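## Task

Move every nut and bolt into the bin labelled B and every stationery item into the bin labelled R. All other objects stay on the table. No item may stick out past a bin's rim, and both bins must end upright and flat on the table. Items must stay in place without the robot holding them. Finish with both grippers open and moved away.

## Robot and tools

ROBOT. Two arms, left_arm and right_arm, each with five joints and a parallel two-finger gripper. left_arm sits on the +y side. The names do not tell you which side of a camera image an arm appears on. Joint ranges (rad), base to gripper: waist -6.283 to 6.283, shoulder -2.059 to 2.094, elbow -3.927 to 0.192, wrist pitch -1.693 to 3.142, wrist roll -6.283 to 6.283. Because three joints bend in one vertical plane through the waist axis, the fingers can only point within the plane containing that axis and the hand position; they cannot be aimed sideways out of it. Tilted grippers on straight paths often end held or off_target.

FRAME AND UNITS. One scene frame for everything: origin on the table surface midway between the arms, +x out over the table, +z up. Positions in metres, orientations as quaternions ordered w, x, y, z. The fingers extend along the gripper's own +z axis and close along its y axis. end_effector_position is the point between the pads when closed, roughly 2 cm behind the fingertips; closing pushes the tips about 10 mm further forward. Reported hand positions may be slightly wrong, worse at long reach.

ROW FORMAT (used by both motion tools). One flat list of 16 numbers covering both arms, even if only one moves: left_arm x, y, z, qw, qx, qy, qz, opening, then right_arm in the same order. x, y, z and the quaternion are an absolute target pose in the scene frame, not an offset. Opening runs from -1 (closed) to +1 (fully open, 0.084 m). Each control step, the controller limits the commanded pose to within 70 mm and 16 degrees of the measured gripper pose, so distant targets are approached over several steps and may end short or rotated.

execute_actions(actions). actions is a list of actions; each action is a table of 0 to 15 rows; each row is one 16-number row lasting one 1/30 s step. Fewer than 15 rows: the last row is repeated to fill the 0.5 s action. An empty list just returns state and images. An action is rejected for both arms if any target lies more than 0.6 m from that gripper's current position along any of the gripper's axes. If any action is malformed, or the first fails that check against the last reported state, nothing in the call runs.

move(target, speed, blocking). target is one 16-number row. Each gripper travels a straight line toward its pose; both finish together, over 0.5 to 10 s (cut off at 10 s). speed is the path's top speed in m/s, 0.002 to 0.5, default 0.25; rotation is capped at twice that in rad/s. Openings are applied at the start. Paths do not avoid obstacles or the other arm, and the real gripper may lag, drift, or overshoot speed. Faster contact and targets set deeper past the contact push harder. blocking=false returns after 0.5 s while motion continues; until a result shows the move has ended, use wait or stop before sending other motion. The result adds a move: line with the ending (done, off_target, moving, held, fault), limits (paced = pose was clipped; held = a check blocked steps, after which the arm can jump much faster), and each gripper's remaining distance to its pose.

wait(seconds): 0 to 10; arms keep their last command; returns early if a running move ends. stop(): brakes the current move (needs room, more when fast); fingers keep moving. zoom_image(camera, region): camera is cam_head_left, cam_head_right, cam_left_wrist or cam_right_wrist; region [x0, y0, x1, y1] in pixels of that camera's latest image (all 672x504, origin top-left), at most 504x504. finished_scene(scene): ends scene 1 or 2 permanently and reports success; the next scene's task follows. Ending a reply without any tool call ends all remaining scenes.

RESULTS. The state line `left_arm: …` | `right_arm: …` gives each gripper's position, quaternion and velocities. Hand target lines show what the controller is currently driving toward. A pose unreachable line means a clearance check altered or blocked that arm's command. grip_measured is the actual finger opening on the command scale. Calls with actions list step readings of end_effector_position; HELD marks steps where that arm was held back. Joint torques include drive output, offsets and noise, even without contact. Camera calibration (intrinsics, distortion, world-to-camera transforms) is supplied and may be a little off per scene.

GRIPPING. To keep hold, command an opening clearly below grip_measured; lower squeezes harder, up to about 24 N per pad for items up to about 6 cm wide. Closing fast can squeeze too hard and pop the fingers open. Held parts may occasionally be tugged, and loose items nudged.

CAUTIONS. Never push or drop anything off the table. Avoid arm-to-arm contact. Approach slowly; avoid drops, slams and hard presses. Torque at a joint reaching its load limit (waist 44.5, shoulder 44.5, elbow 26.7, wrist pitch 17.8, wrist roll 17.8 N m, held weight included) causes a TORQUE FAULT: the arm backs off, freezes 10 s, and the rest of the call is skipped. Holding loads heats motors: MOTOR HOT appears from 65 °C, and at 80 °C an OVER-TEMPERATURE FAULT brakes that arm until it cools. For an idle arm, resend exactly its last reported position and quaternion plus its intended opening each call. The simulation keeps running while you compose a reply, holding your last command. Before finishing, release everything, lift clear and confirm bins are flat and items inside.

Each tool is called after ">>>" in YAML: its name, and indented under it one key for each argument.

## Session

>>> execute_actions:
  actions: []

Scene clock: 0.00 s.
left_arm: end_effector_position=(+0.1721, +0.1597, +0.3353) grip_measured=+1.00 end_effector_quat_wxyz=(-0.160, +0.976, +0.116, -0.089) end_effector_velocity=(-0.000, -0.000, -0.000) end_effector_angular_velocity=(+0.002, +0.001, -0.001) | right_arm: end_effector_position=(+0.4525, -0.6271, +0.3600) grip_measured=+1.00 end_effector_quat_wxyz=(-0.020, +0.758, -0.629, +0.169) end_effector_velocity=(+0.000, +0.000, -0.000) end_effector_angular_velocity=(+0.000, +0.000, +0.001)
Joint positions: left_arm=[-1.152 -0.266 -1.201  1.836 -1.183  0.084] | right_arm=[-0.567 -0.001 -1.403  1.062  0.809  0.084]
Joint velocities: left_arm=[-0.001  0.002 -0.     0.001  0.     0.   ] | right_arm=[ 0.001 -0.     0.     0.     0.    -0.   ]
Joint torques (N m, as the arm reports them, + toward a larger angle): no reading
Motor temperatures (°C, as the motors report them): left_arm=[32 33 33 32 31] | right_arm=[32 30 33 32 31]
Hand target (left_arm): +0.172, +0.160, +0.335; -0.160, +0.976, +0.116, -0.089
Hand target (right_arm): +0.452, -0.627, +0.360; -0.020, +0.758, -0.629, +0.169

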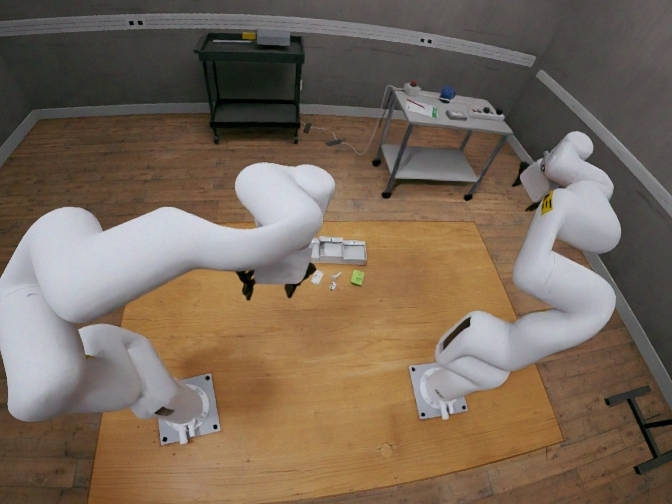

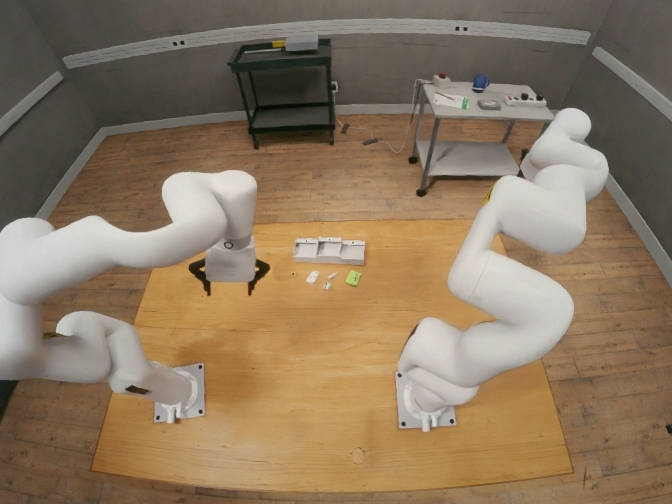

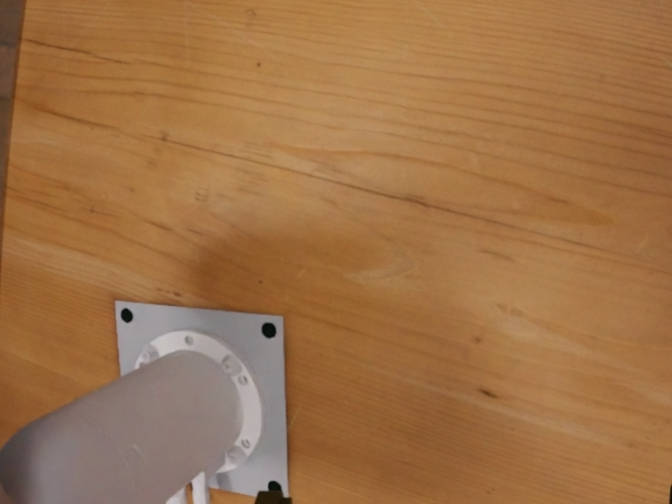

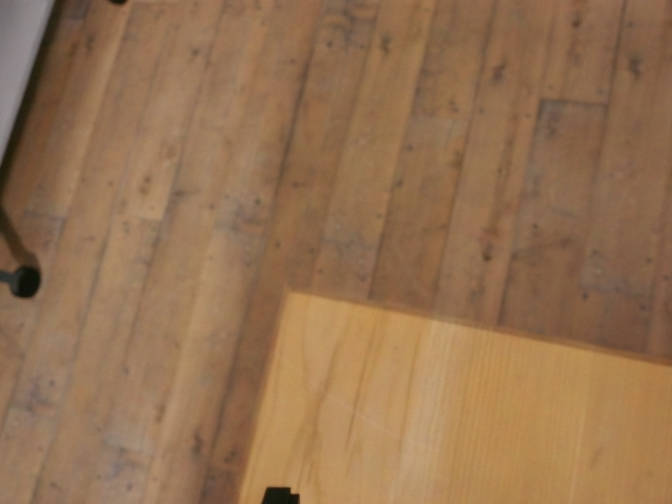

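>>> zoom_image:
  camera: "cam_head_right"
  region: [270, 220, 390, 310]

>>> zoom_image:
  camera: "cam_head_left"
  region: [270, 220, 390, 310]

Region (270, 220, 390, 310) of cam_head_right's 672x504 image, scaled by 4.200, with more detail than that image has; it fills the top 378 rows of this view, and the rest is white.

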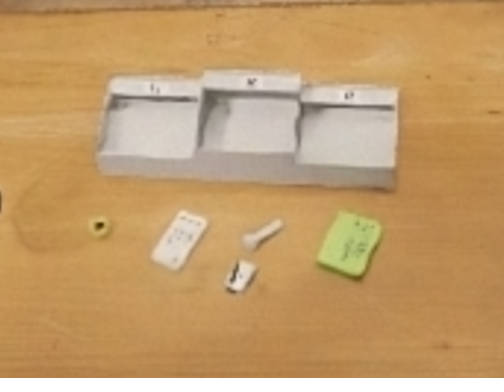

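Region (270, 220, 390, 310) of cam_head_left's 672x504 image, scaled by 4.200, with more detail than that image has; it fills the top 378 rows of this view, and the rest is white.

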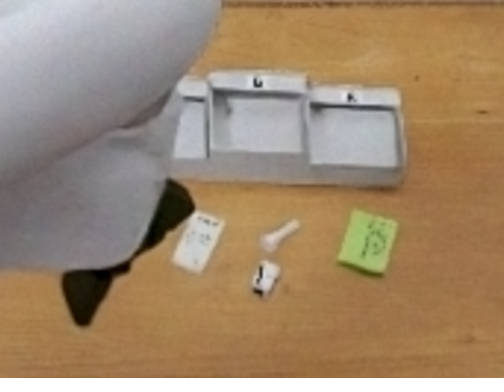

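>>> move:
  target: [0.40,0.03,0.27,0,1,0,0,1, 0.4525,-0.6271,0.36,-0.020,0.758,-0.629,0.169,1]
  speed: 0.3

Scene clock: 2.53 s.
left_arm: end_effector_position=(+0.4000, +0.0303, +0.2706) grip_measured=+1.00 end_effector_quat_wxyz=(+0.000, +1.000, +0.000, +0.000) end_effector_velocity=(+0.002, -0.002, -0.001) end_effector_angular_velocity=(+0.001, +0.001, -0.001) | right_arm: end_effector_position=(+0.4525, -0.6271, +0.3600) grip_measured=+1.00 end_effector_quat_wxyz=(-0.020, +0.758, -0.629, +0.169) end_effector_velocity=(-0.001, -0.000, -0.001) end_effector_angular_velocity=(+0.001, +0.002, -0.001)
Joint positions: left_arm=[-0.954  0.271 -1.606  1.334 -0.749  0.084] | right_arm=[-0.567 -0.001 -1.404  1.063  0.809  0.084]
Joint velocities: left_arm=[ 0.     0.01  -0.013  0.004  0.001 -0.   ] | right_arm=[-0.001  0.     0.002 -0.    -0.     0.   ]
Joint torques (N m, as the arm reports them, + toward a larger angle): left_arm=[  0.64 -21.58 -11.28  -2.22  -0.16] | right_arm=[  2.24 -18.47 -10.33  -1.85   0.33]
Motor temperatures (°C, as the motors report them): left_arm=[32 33 33 32 31] | right_arm=[32 30 33 32 31]
Hand target (left_arm): +0.400, +0.030, +0.270; -0.000, +1.000, +0.000, -0.000
Hand target (right_arm): +0.453, -0.627, +0.360; -0.020, +0.758, -0.629, +0.169
Off the commanded pose (left_arm): 0.001 m, 0 deg.
Off the commanded pose (right_arm): 0.000 m, 0 deg.
move: done; limits=paced
camera_calibration (this result's frames):
cam_left_wrist: T_world_to_cam=[[-0.0107373, -0.999434, -0.031887, 0.0768438], [-0.999774, 0.0101449, 0.0186824, 0.452297], [-0.0183483, 0.0320804, -0.999317, 0.409669], [0, 0, 0, 1]] pos_world=[0.460536, 0.0590694, 0.40339]
cam_right_wrist: T_world_to_cam=[[-0.937795, -0.225441, -0.264041, 0.41523], [-0.167624, 0.959995, -0.224303, 0.827073], [0.304045, -0.16609, -0.938068, 0.228221], [0, 0, 0, 1]] pos_world=[0.458649, -0.662471, 0.509239]

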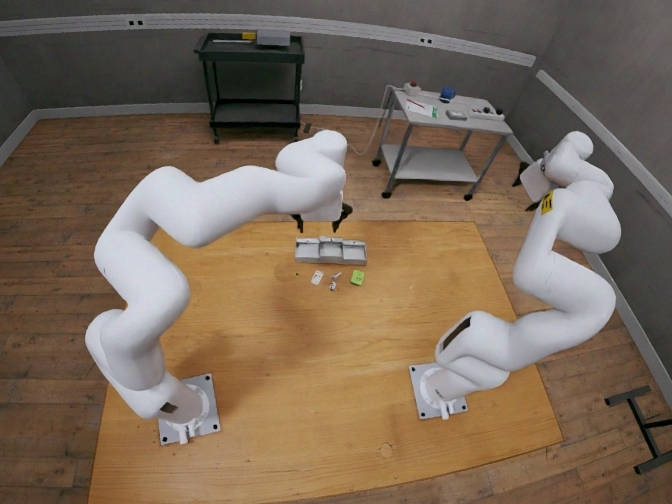

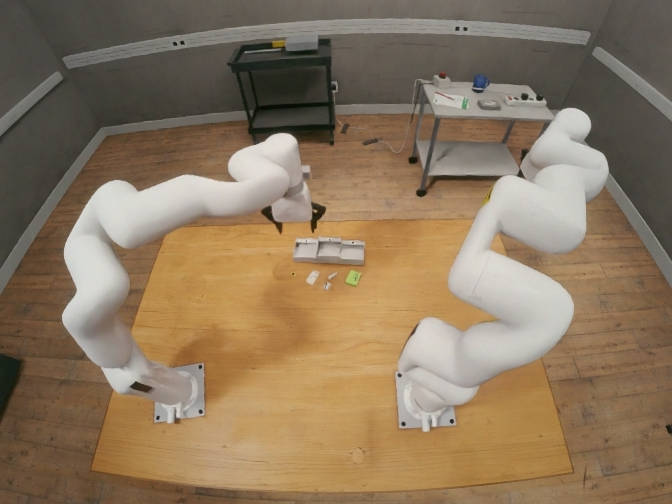

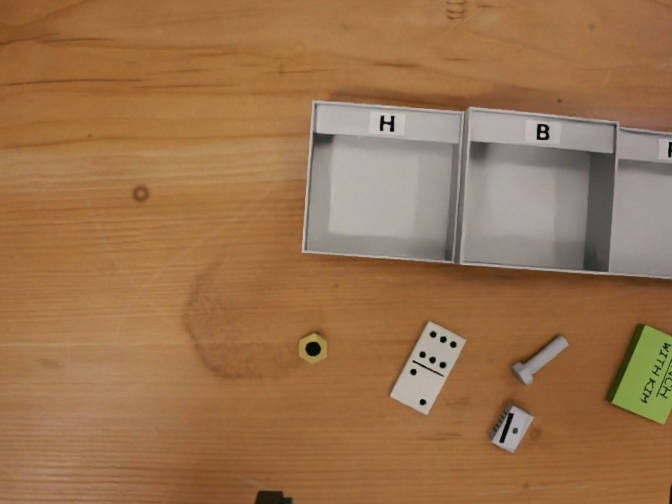

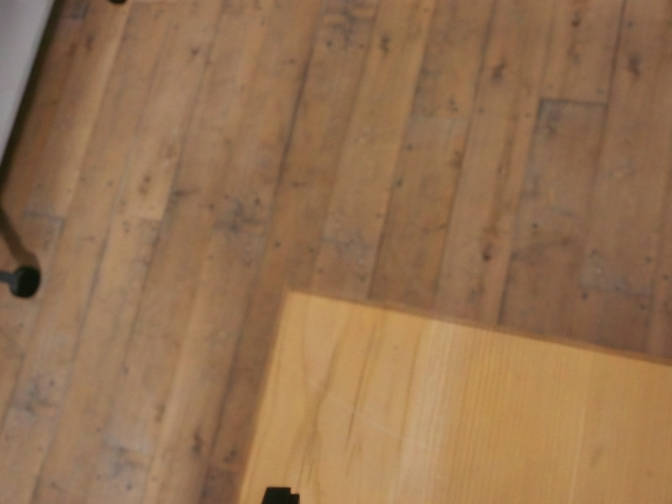

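>>> move:
  target: [0.40,-0.07,0.27,0,1,0,0,1, 0.4525,-0.6271,0.36,-0.020,0.758,-0.629,0.169,1]
  speed: 0.3

Scene clock: 4.37 s.
left_arm: end_effector_position=(+0.4000, -0.0696, +0.2701) grip_measured=+1.00 end_effector_quat_wxyz=(+0.001, +1.000, +0.000, +0.001) end_effector_velocity=(+0.001, -0.003, +0.001) end_effector_angular_velocity=(+0.013, +0.011, -0.001) | right_arm: end_effector_position=(+0.4525, -0.6271, +0.3600) grip_measured=+1.00 end_effector_quat_wxyz=(-0.020, +0.758, -0.629, +0.169) end_effector_velocity=(-0.000, +0.000, -0.001) end_effector_angular_velocity=(+0.001, +0.001, +0.000)
Joint positions: left_arm=[-1.071  0.589 -2.073  1.481 -0.866  0.084] | right_arm=[-0.567 -0.001 -1.404  1.063  0.809  0.084]
Joint velocities: left_arm=[-0.002  0.044 -0.077  0.05  -0.001  0.   ] | right_arm=[ 0.     0.001  0.001 -0.    -0.    -0.   ]
Joint torques (N m, as the arm reports them, + toward a larger angle): left_arm=[  0.56 -26.76 -10.9   -2.16  -0.34] | right_arm=[  1.99 -18.07 -10.41  -1.82   0.04]
Motor temperatures (°C, as the motors report them): left_arm=[32 33 34 32 31] | right_arm=[32 30 33 32 31]
Hand target (left_arm): +0.400, -0.070, +0.270; +0.000, +1.000, -0.000, +0.000
Hand target (right_arm): +0.453, -0.627, +0.360; -0.020, +0.758, -0.629, +0.169
Off the commanded pose (left_arm): 0.000 m, 0 deg.
Off the commanded pose (right_arm): 0.000 m, 0 deg.
move: done
camera_calibration (this result's frames):
cam_left_wrist: T_world_to_cam=[[-0.0108265, -0.999495, -0.0298859, -0.023534], [-0.999802, 0.0103218, 0.0169914, 0.453799], [-0.0166743, 0.030064, -0.999409, 0.411596], [0, 0, 0, 1]] pos_world=[0.460317, -0.0405804, 0.402939]
cam_right_wrist: T_world_to_cam=[[-0.937795, -0.225441, -0.264041, 0.415231], [-0.167624, 0.959995, -0.224303, 0.827074], [0.304045, -0.16609, -0.938068, 0.228221], [0, 0, 0, 1]] pos_world=[0.458649, -0.662471, 0.509239]

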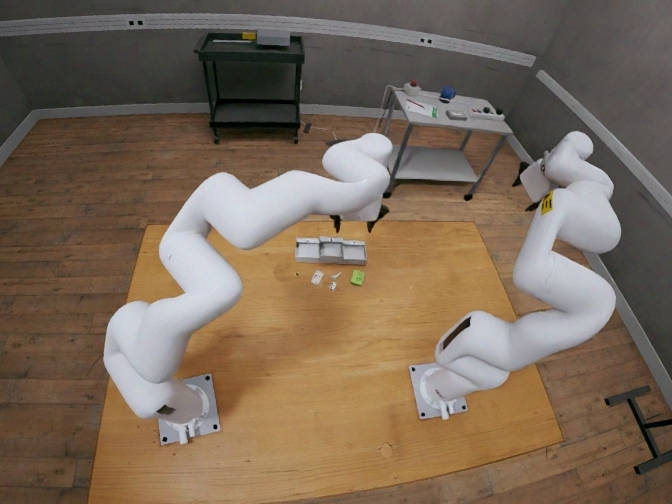

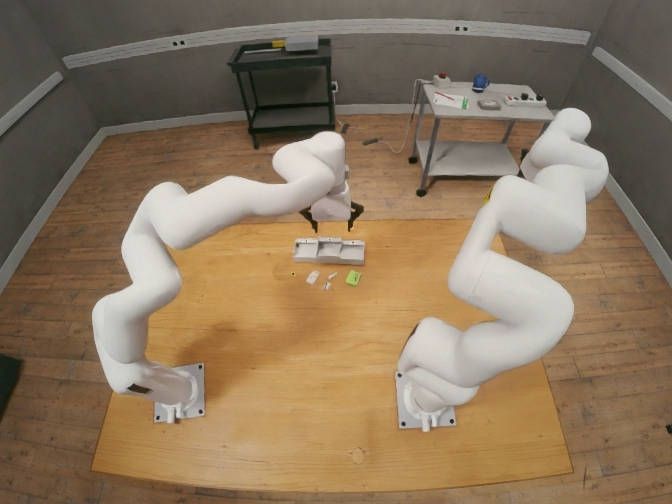

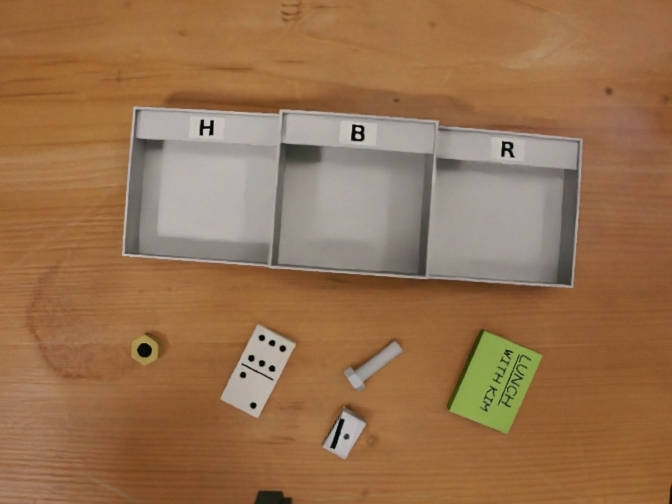

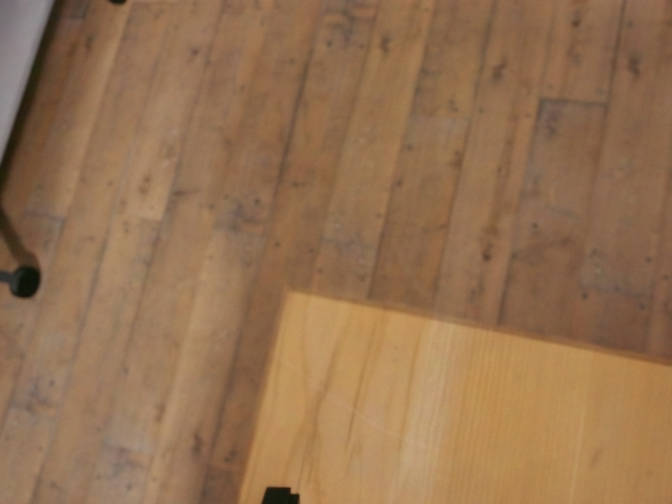

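>>> zoom_image:
  camera: "cam_left_wrist"
  region: [110, 90, 610, 310]

>>> zoom_image:
  camera: "cam_head_right"
  region: [285, 230, 375, 275]

Region (110, 90, 610, 310) of cam_left_wrist's 672x504 image, scaled by 1.008, with more detail than that image has; it fills the top 222 rows of this view, and the rest is white.

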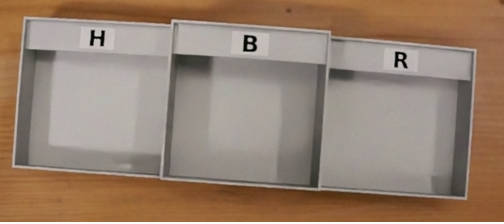

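Region (285, 230, 375, 275) of cam_head_right's 672x504 image, scaled by 5.600, with more detail than that image has.

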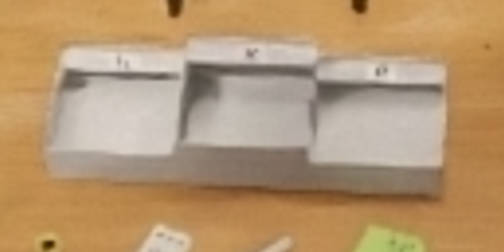

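>>> zoom_image:
  camera: "cam_left_wrist"
  region: [110, 310, 270, 430]

Region (110, 310, 270, 430) of cam_left_wrist's 672x504 image, scaled by 3.150, with more detail than that image has; it fills the top 378 rows of this view, and the rest is white.

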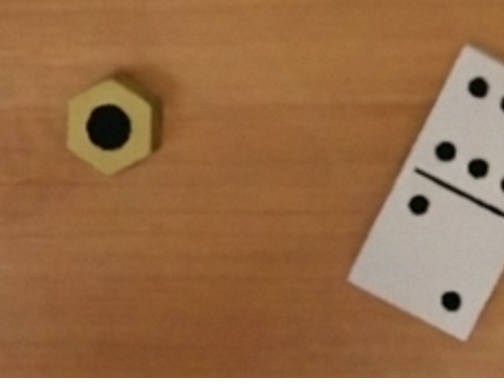

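>>> move:
  target: [0.396,0.086,0.09,0,1,0,0,-0.1, 0.376,-0.16,0.20,0,0.977,-0.211,0,0.5]
  speed: 0.35

Scene clock: 8.50 s.
left_arm: end_effector_position=(+0.3960, +0.0859, +0.0899) grip_measured=-0.11 end_effector_quat_wxyz=(+0.000, +1.000, -0.000, +0.000) end_effector_velocity=(-0.001, -0.000, -0.000) end_effector_angular_velocity=(+0.001, +0.001, -0.001) | right_arm: end_effector_position=(+0.3761, -0.1600, +0.2004) grip_measured=+0.49 end_effector_quat_wxyz=(+0.000, +0.977, -0.211, -0.001) end_effector_velocity=(+0.001, +0.003, -0.001) end_effector_angular_velocity=(-0.000, +0.001, +0.001)
Joint positions: left_arm=[-0.88   0.311 -1.121  0.81  -0.675  0.039] | right_arm=[ 0.4   -0.137 -0.911  1.048  0.817  0.065]
Joint velocities: left_arm=[-0.001 -0.     0.     0.001 -0.     0.   ] | right_arm=[ 0.006  0.008 -0.006 -0.001  0.005  0.   ]
Joint torques (N m, as the arm reports them, + toward a larger angle): left_arm=[  0.06 -20.43 -10.07  -2.38  -0.16] | right_arm=[  1.98 -15.14 -10.3   -1.35   0.34]
Motor temperatures (°C, as the motors report them): left_arm=[32 33 34 32 31] | right_arm=[32 30 34 32 31]
Hand target (left_arm): +0.396, +0.086, +0.090; +0.000, +1.000, +0.000, +0.000
Hand target (right_arm): +0.376, -0.160, +0.200; +0.000, +0.977, -0.211, -0.001
Off the commanded pose (left_arm): 0.000 m, 0 deg.
Off the commanded pose (right_arm): 0.000 m, 0 deg.
move: done; limits=paced
camera_calibration (this result's frames):
cam_left_wrist: T_world_to_cam=[[-0.0110124, -0.999425, -0.0320548, 0.126687], [-0.999768, 0.0104114, 0.0188587, 0.451121], [-0.0185141, 0.0322551, -0.999308, 0.227243], [0, 0, 0, 1]] pos_world=[0.456619, 0.114588, 0.222639]
cam_right_wrist: T_world_to_cam=[[-0.400063, -0.916145, -0.0250568, 0.0460696], [-0.916487, 0.399877, 0.0122712, 0.474689], [-0.00122259, 0.0278735, -0.999611, 0.337479], [0, 0, 0, 1]] pos_world=[0.45389, -0.157018, 0.332677]

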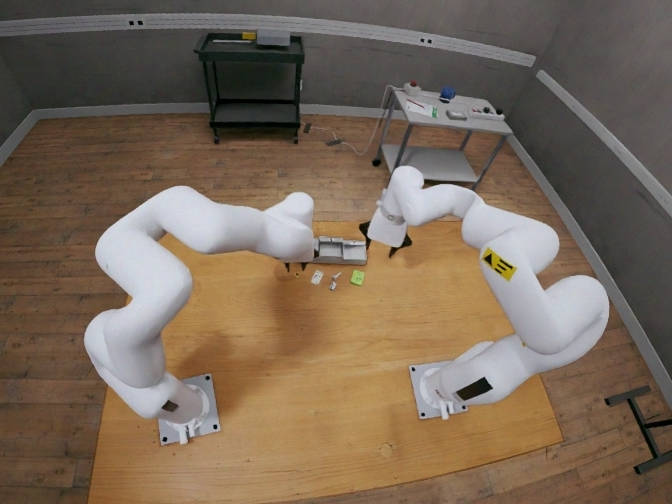

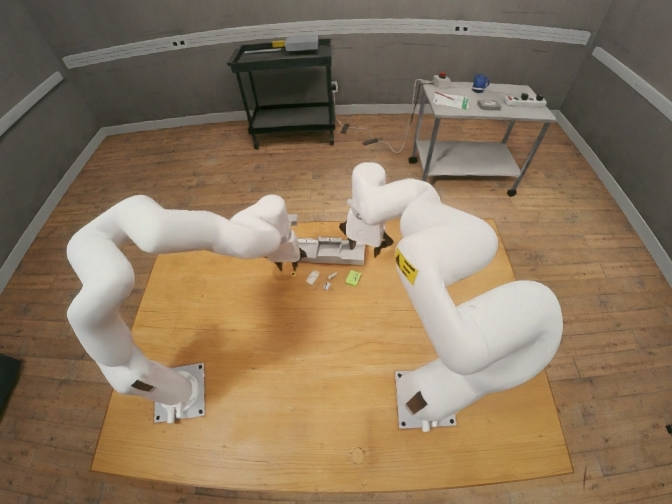

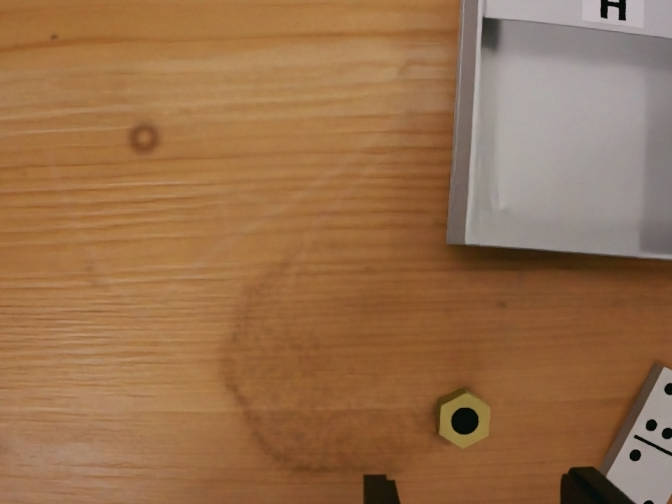

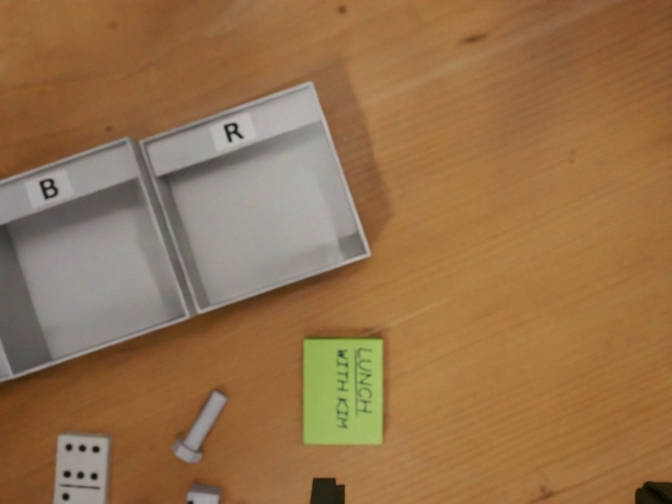

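>>> move:
  target: [0.397,0.081,0.05,0,1,0,0,-0.1, 0.376,-0.14,0.12,0,0.977,-0.211,0,0.5]
  speed: 0.15

Scene clock: 10.00 s.
left_arm: end_effector_position=(+0.3971, +0.0810, +0.0502) grip_measured=-0.11 end_effector_quat_wxyz=(+0.000, +1.000, +0.000, +0.000) end_effector_velocity=(+0.000, +0.000, -0.001) end_effector_angular_velocity=(+0.000, +0.000, +0.000) | right_arm: end_effector_position=(+0.3760, -0.1400, +0.1203) grip_measured=+0.49 end_effector_quat_wxyz=(-0.000, +0.977, -0.211, +0.000) end_effector_velocity=(+0.001, +0.000, -0.003) end_effector_angular_velocity=(-0.000, +0.000, -0.001)
Joint positions: left_arm=[-0.886  0.398 -1.117  0.718 -0.681  0.039] | right_arm=[ 0.443  0.006 -0.818  0.812  0.859  0.065]
Joint velocities: left_arm=[ 0.     0.003 -0.    -0.002 -0.     0.   ] | right_arm=[-0.     0.008  0.    -0.008  0.001 -0.   ]
Joint torques (N m, as the arm reports them, + toward a larger angle): left_arm=[  0.56 -21.22  -9.37  -2.18  -0.44] | right_arm=[  1.42 -15.92  -8.74  -1.36   0.15]
Motor temperatures (°C, as the motors report them): left_arm=[32 33 34 32 31] | right_arm=[32 30 34 32 31]
Hand target (left_arm): +0.397, +0.081, +0.050; +0.000, +1.000, -0.000, -0.000
Hand target (right_arm): +0.376, -0.140, +0.120; +0.000, +0.977, -0.211, +0.000
Off the commanded pose (left_arm): 0.000 m, 0 deg.
Off the commanded pose (right_arm): 0.000 m, 0 deg.
move: done
camera_calibration (this result's frames):
cam_left_wrist: T_world_to_cam=[[-0.0109815, -0.999429, -0.0319614, 0.1205], [-0.99977, 0.0103859, 0.0187415, 0.452992], [-0.0183989, 0.0321599, -0.999313, 0.187763], [0, 0, 0, 1]] pos_world=[0.457666, 0.109688, 0.182995]
cam_right_wrist: T_world_to_cam=[[-0.399677, -0.916278, -0.0263121, 0.0623315], [-0.916656, 0.399523, 0.0110787, 0.467782], [0.00036112, 0.0285471, -0.999592, 0.256394], [0, 0, 0, 1]] pos_world=[0.453615, -0.137096, 0.252747]

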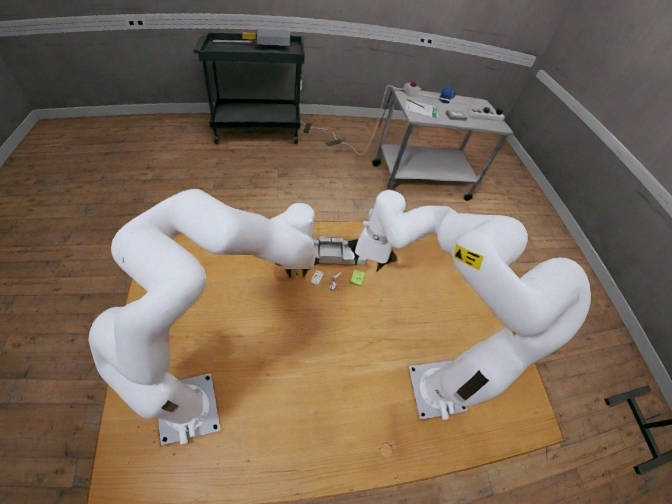

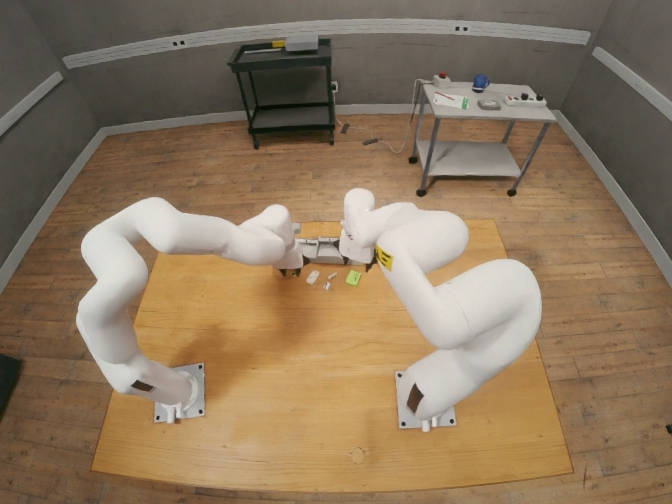

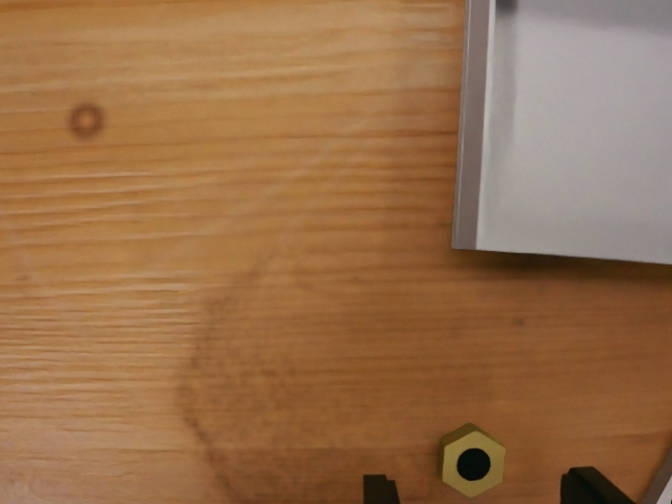

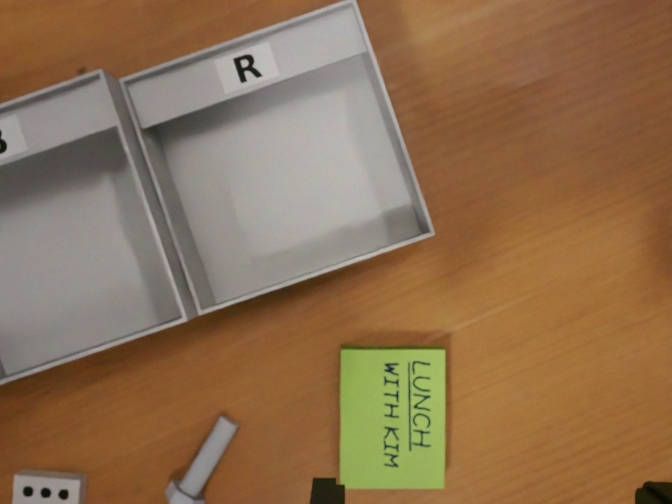

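>>> zoom_image:
  camera: "cam_right_wrist"
  region: [290, 424, 672, 504]

>>> zoom_image:
  camera: "cam_left_wrist"
  region: [340, 424, 672, 504]

Region (290, 424, 672, 504) of cam_right_wrist's 672x504 image, scaled by 1.319, with more detail than that image has; it fills the top 106 rows of this view, and the rest is white.

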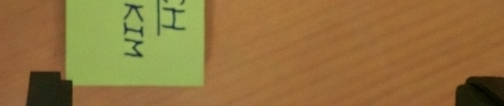

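Region (340, 424, 672, 504) of cam_left_wrist's 672x504 image, scaled by 1.518, with more detail than that image has; it fills the top 121 rows of this view, and the rest is white.

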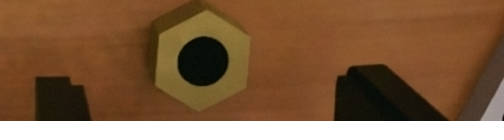

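>>> move:
  target: [0.397,0.078,0.022,0,1,0,0,-0.1, 0.387,-0.127,0.06,0,0.977,-0.211,0,0.7]
  speed: 0.1

Scene clock: 11.97 s.
left_arm: end_effector_position=(+0.3971, +0.0780, +0.0222) grip_measured=-0.11 end_effector_quat_wxyz=(+0.000, +1.000, +0.000, +0.000) end_effector_velocity=(-0.000, +0.000, -0.001) end_effector_angular_velocity=(+0.001, +0.001, +0.000) | right_arm: end_effector_position=(+0.3870, -0.1270, +0.0603) grip_measured=+0.70 end_effector_quat_wxyz=(-0.000, +0.977, -0.211, +0.000) end_effector_velocity=(+0.001, +0.001, -0.002) end_effector_angular_velocity=(+0.000, -0.000, +0.000)
Joint positions: left_arm=[-0.891  0.463 -1.119  0.656 -0.686  0.039] | right_arm=[ 0.459  0.18  -0.83   0.65   0.875  0.073]
Joint velocities: left_arm=[ 0.     0.003 -0.    -0.001  0.     0.   ] | right_arm=[ 0.001  0.009 -0.004 -0.005  0.    -0.   ]
Joint torques (N m, as the arm reports them, + toward a larger angle): left_arm=[  0.48 -21.86  -9.16  -2.14  -0.23] | right_arm=[  1.87 -17.88  -8.01  -1.3    0.39]
Motor temperatures (°C, as the motors report them): left_arm=[32 34 34 32 31] | right_arm=[32 30 34 32 31]
Hand target (left_arm): +0.397, +0.078, +0.022; +0.000, +1.000, -0.000, -0.000
Hand target (right_arm): +0.387, -0.127, +0.060; +0.000, +0.977, -0.211, +0.000
Off the commanded pose (left_arm): 0.000 m, 0 deg.
Off the commanded pose (right_arm): 0.000 m, 0 deg.
move: done
camera_calibration (this result's frames):
cam_left_wrist: T_world_to_cam=[[-0.0109849, -0.999428, -0.0319914, 0.116613], [-0.99977, 0.0103875, 0.0187806, 0.453535], [-0.0184375, 0.0321903, -0.999312, 0.159852], [0, 0, 0, 1]] pos_world=[0.457659, 0.106689, 0.154955]
cam_right_wrist: T_world_to_cam=[[-0.399657, -0.916287, -0.0262962, 0.0770188], [-0.916665, 0.399503, 0.0110998, 0.473273], [0.000334793, 0.0285409, -0.999593, 0.195974], [0, 0, 0, 1]] pos_world=[0.464548, -0.124096, 0.192667]

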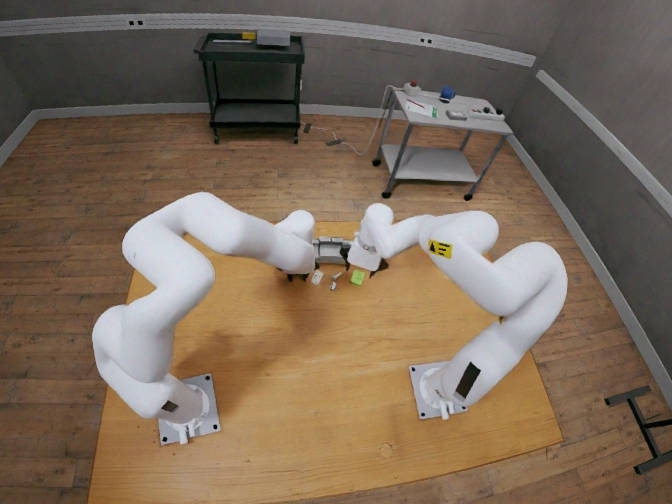

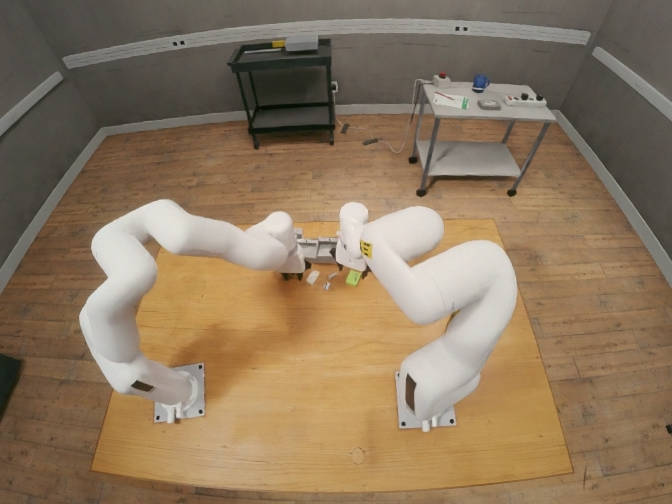

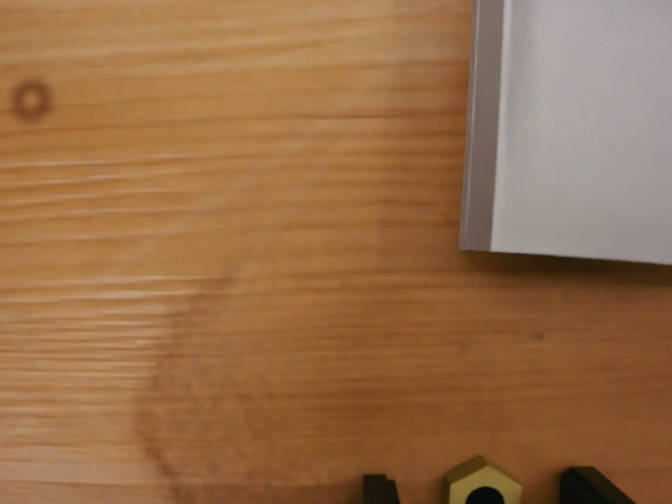

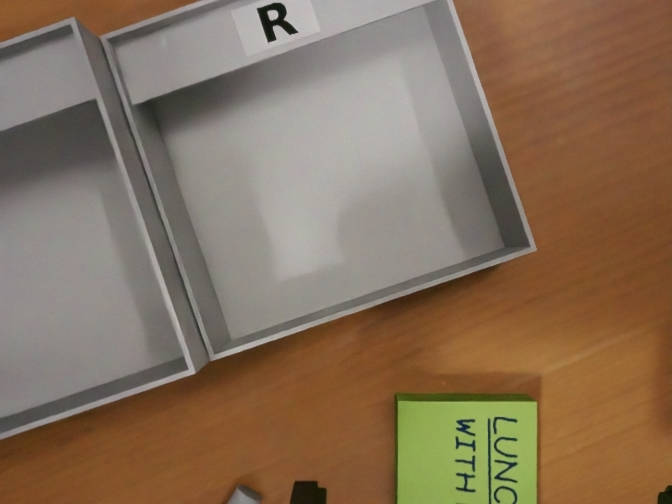

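>>> move:
  target: [0.397,0.078,0.022,0,1,0,0,-0.85, 0.387,-0.127,0.024,0,0.977,-0.211,0,0.5]
  speed: 0.08

Scene clock: 13.20 s.
left_arm: end_effector_position=(+0.3974, +0.0776, +0.0225) grip_measured=-0.66 end_effector_quat_wxyz=(+0.000, +1.000, -0.000, +0.001) end_effector_velocity=(+0.000, +0.001, -0.001) end_effector_angular_velocity=(+0.001, +0.001, +0.001) | right_arm: end_effector_position=(+0.3870, -0.1270, +0.0244) grip_measured=+0.49 end_effector_quat_wxyz=(-0.000, +0.977, -0.211, +0.000) end_effector_velocity=(+0.001, +0.000, -0.003) end_effector_angular_velocity=(+0.000, -0.001, -0.001)
Joint positions: left_arm=[-0.891  0.463 -1.12   0.656 -0.686  0.015] | right_arm=[ 0.459  0.269 -0.821  0.551  0.875  0.065]
Joint velocities: left_arm=[ 0.001  0.001  0.    -0.     0.     0.   ] | right_arm=[-0.     0.009 -0.001 -0.008  0.    -0.   ]
Joint torques (N m, as the arm reports them, + toward a larger angle): left_arm=[  1.13 -16.6   -6.32  -0.36  -0.26] | right_arm=[  1.88 -18.41  -7.78  -1.05   0.06]
Motor temperatures (°C, as the motors report them): left_arm=[32 34 34 32 31] | right_arm=[32 30 34 32 31]
Hand target (left_arm): +0.397, +0.078, +0.022; +0.000, +1.000, -0.000, -0.000
Hand target (right_arm): +0.387, -0.127, +0.024; +0.000, +0.977, -0.211, +0.000
Off the commanded pose (left_arm): 0.001 m, 0 deg.
Off the commanded pose (right_arm): 0.000 m, 0 deg.
move: done
camera_calibration (this result's frames):
cam_left_wrist: T_world_to_cam=[[-0.0110454, -0.999454, -0.0311478, 0.116304], [-0.999788, 0.0104967, 0.0177259, 0.453869], [-0.0173893, 0.0313369, -0.999358, 0.159882], [0, 0, 0, 1]] pos_world=[0.457837, 0.106467, 0.155357]
cam_right_wrist: T_world_to_cam=[[-0.399642, -0.916295, -0.0262671, 0.076151], [-0.916671, 0.399487, 0.0111248, 0.473703], [0.000299713, 0.0285242, -0.999593, 0.160145], [0, 0, 0, 1]] pos_world=[0.464615, -0.124029, 0.15681]

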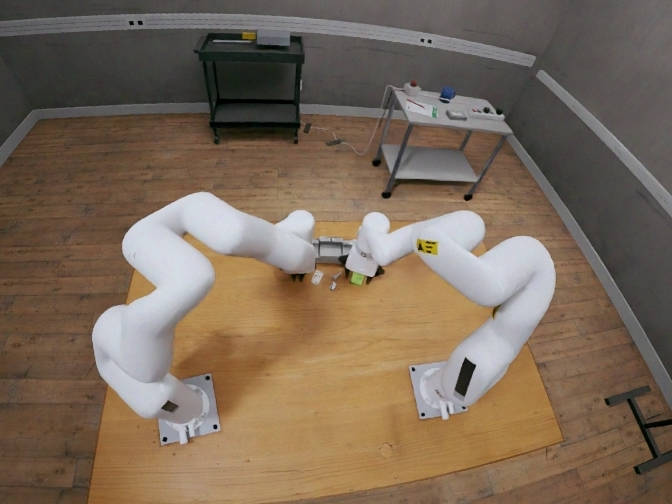

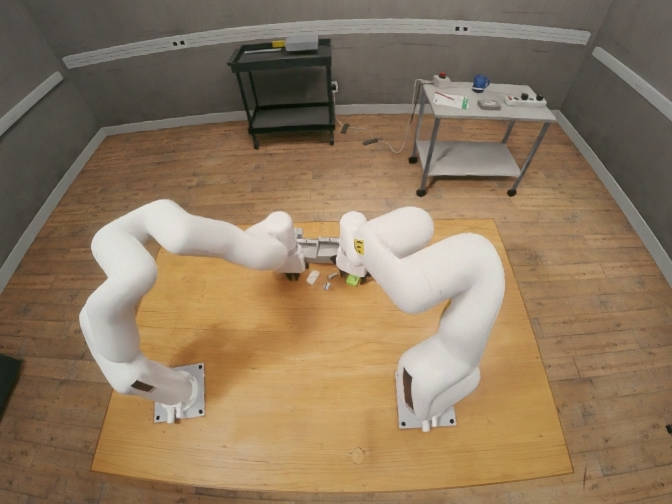

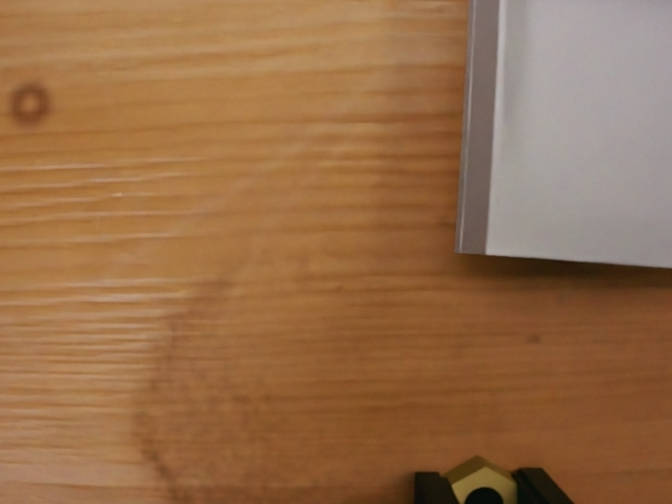

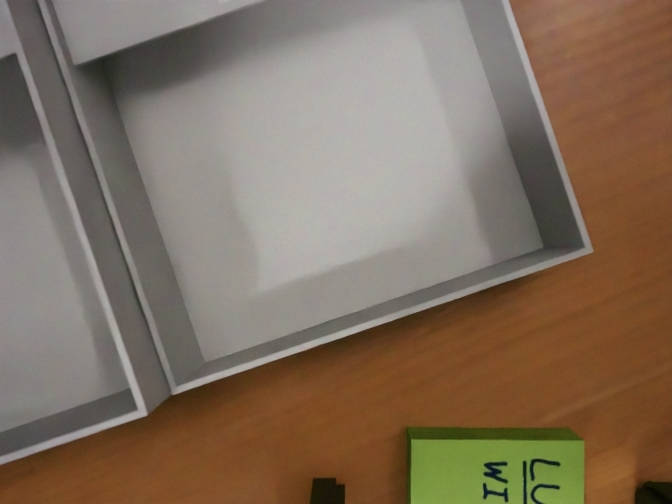

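>>> move:
  target: [0.397,0.078,0.09,0,1,0,0,-0.85, 0.387,-0.127,0.024,0,0.977,-0.211,0,-0.4]
  speed: 0.15

Scene clock: 14.40 s.
left_arm: end_effector_position=(+0.3968, +0.0781, +0.0895) grip_measured=-0.67 end_effector_quat_wxyz=(-0.000, +1.000, -0.000, -0.000) end_effector_velocity=(+0.000, -0.001, +0.003) end_effector_angular_velocity=(-0.002, -0.002, -0.001) | right_arm: end_effector_position=(+0.3871, -0.1270, +0.0241) grip_measured=-0.16 end_effector_quat_wxyz=(-0.000, +0.977, -0.211, +0.000) end_effector_velocity=(-0.000, -0.000, -0.001) end_effector_angular_velocity=(-0.001, +0.001, -0.000)
Joint positions: left_arm=[-0.891  0.329 -1.145  0.817 -0.686  0.015] | right_arm=[ 0.459  0.27  -0.821  0.55   0.875  0.037]
Joint velocities: left_arm=[-0.001 -0.005 -0.002  0.005 -0.    -0.   ] | right_arm=[-0.     0.001  0.    -0.    -0.     0.   ]
Joint torques (N m, as the arm reports them, + toward a larger angle): left_arm=[  0.11 -20.75 -10.09  -2.18  -0.28] | right_arm=[  1.77 -17.75  -7.73  -1.27   0.34]
Motor temperatures (°C, as the motors report them): left_arm=[32 34 34 32 31] | right_arm=[32 30 34 32 31]
Hand target (left_arm): +0.397, +0.078, +0.090; +0.000, +1.000, +0.000, -0.000
Hand target (right_arm): +0.387, -0.127, +0.024; +0.000, +0.977, -0.211, +0.000
Off the commanded pose (left_arm): 0.001 m, 0 deg.
Off the commanded pose (right_arm): 0.000 m, 0 deg.
move: done
camera_calibration (this result's frames):
cam_left_wrist: T_world_to_cam=[[-0.0110093, -0.999415, -0.0323754, 0.118975], [-0.999761, 0.0103892, 0.0192607, 0.451996], [-0.0189131, 0.0325797, -0.99929, 0.227282], [0, 0, 0, 1]] pos_world=[0.457496, 0.106805, 0.222266]
cam_right_wrist: T_world_to_cam=[[-0.399644, -0.916297, -0.0261724, 0.0761597], [-0.91667, 0.399487, 0.0112063, 0.473721], [0.000187252, 0.0284699, -0.999595, 0.159861], [0, 0, 0, 1]] pos_world=[0.464653, -0.124012, 0.156481]

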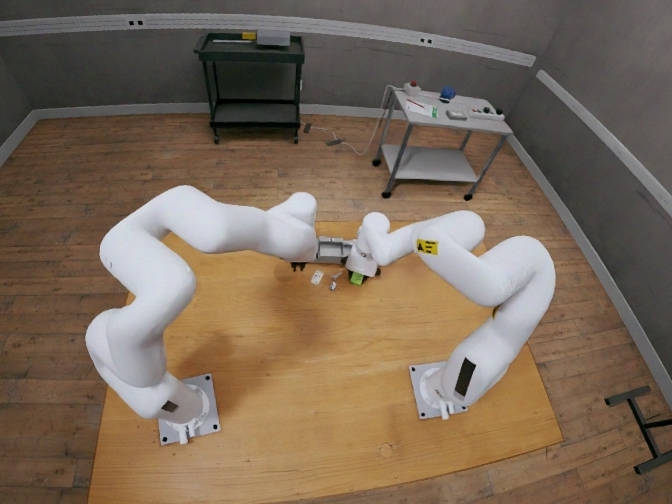

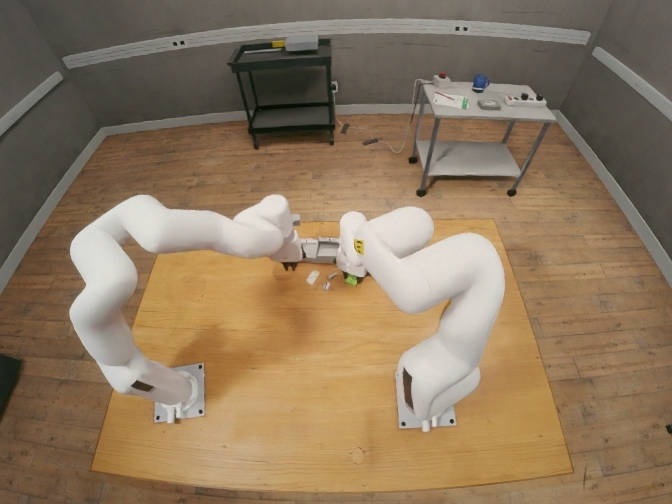

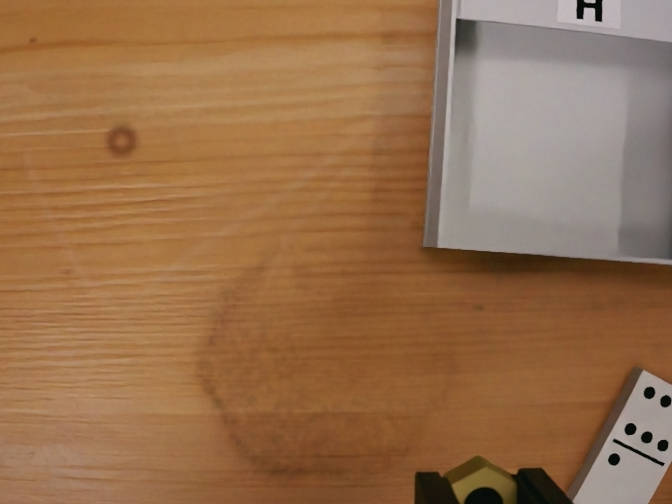

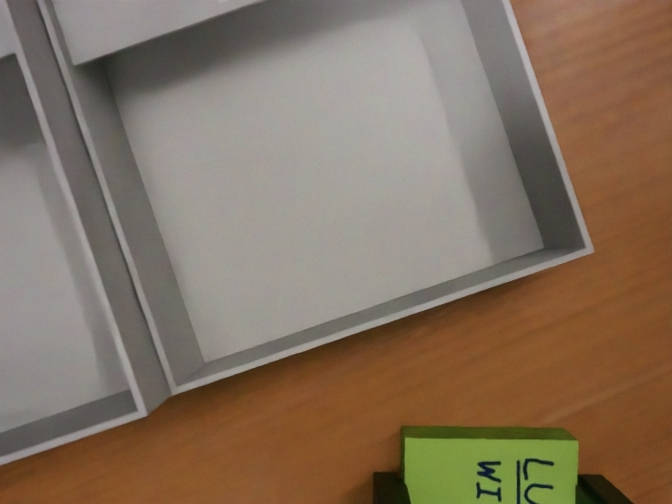

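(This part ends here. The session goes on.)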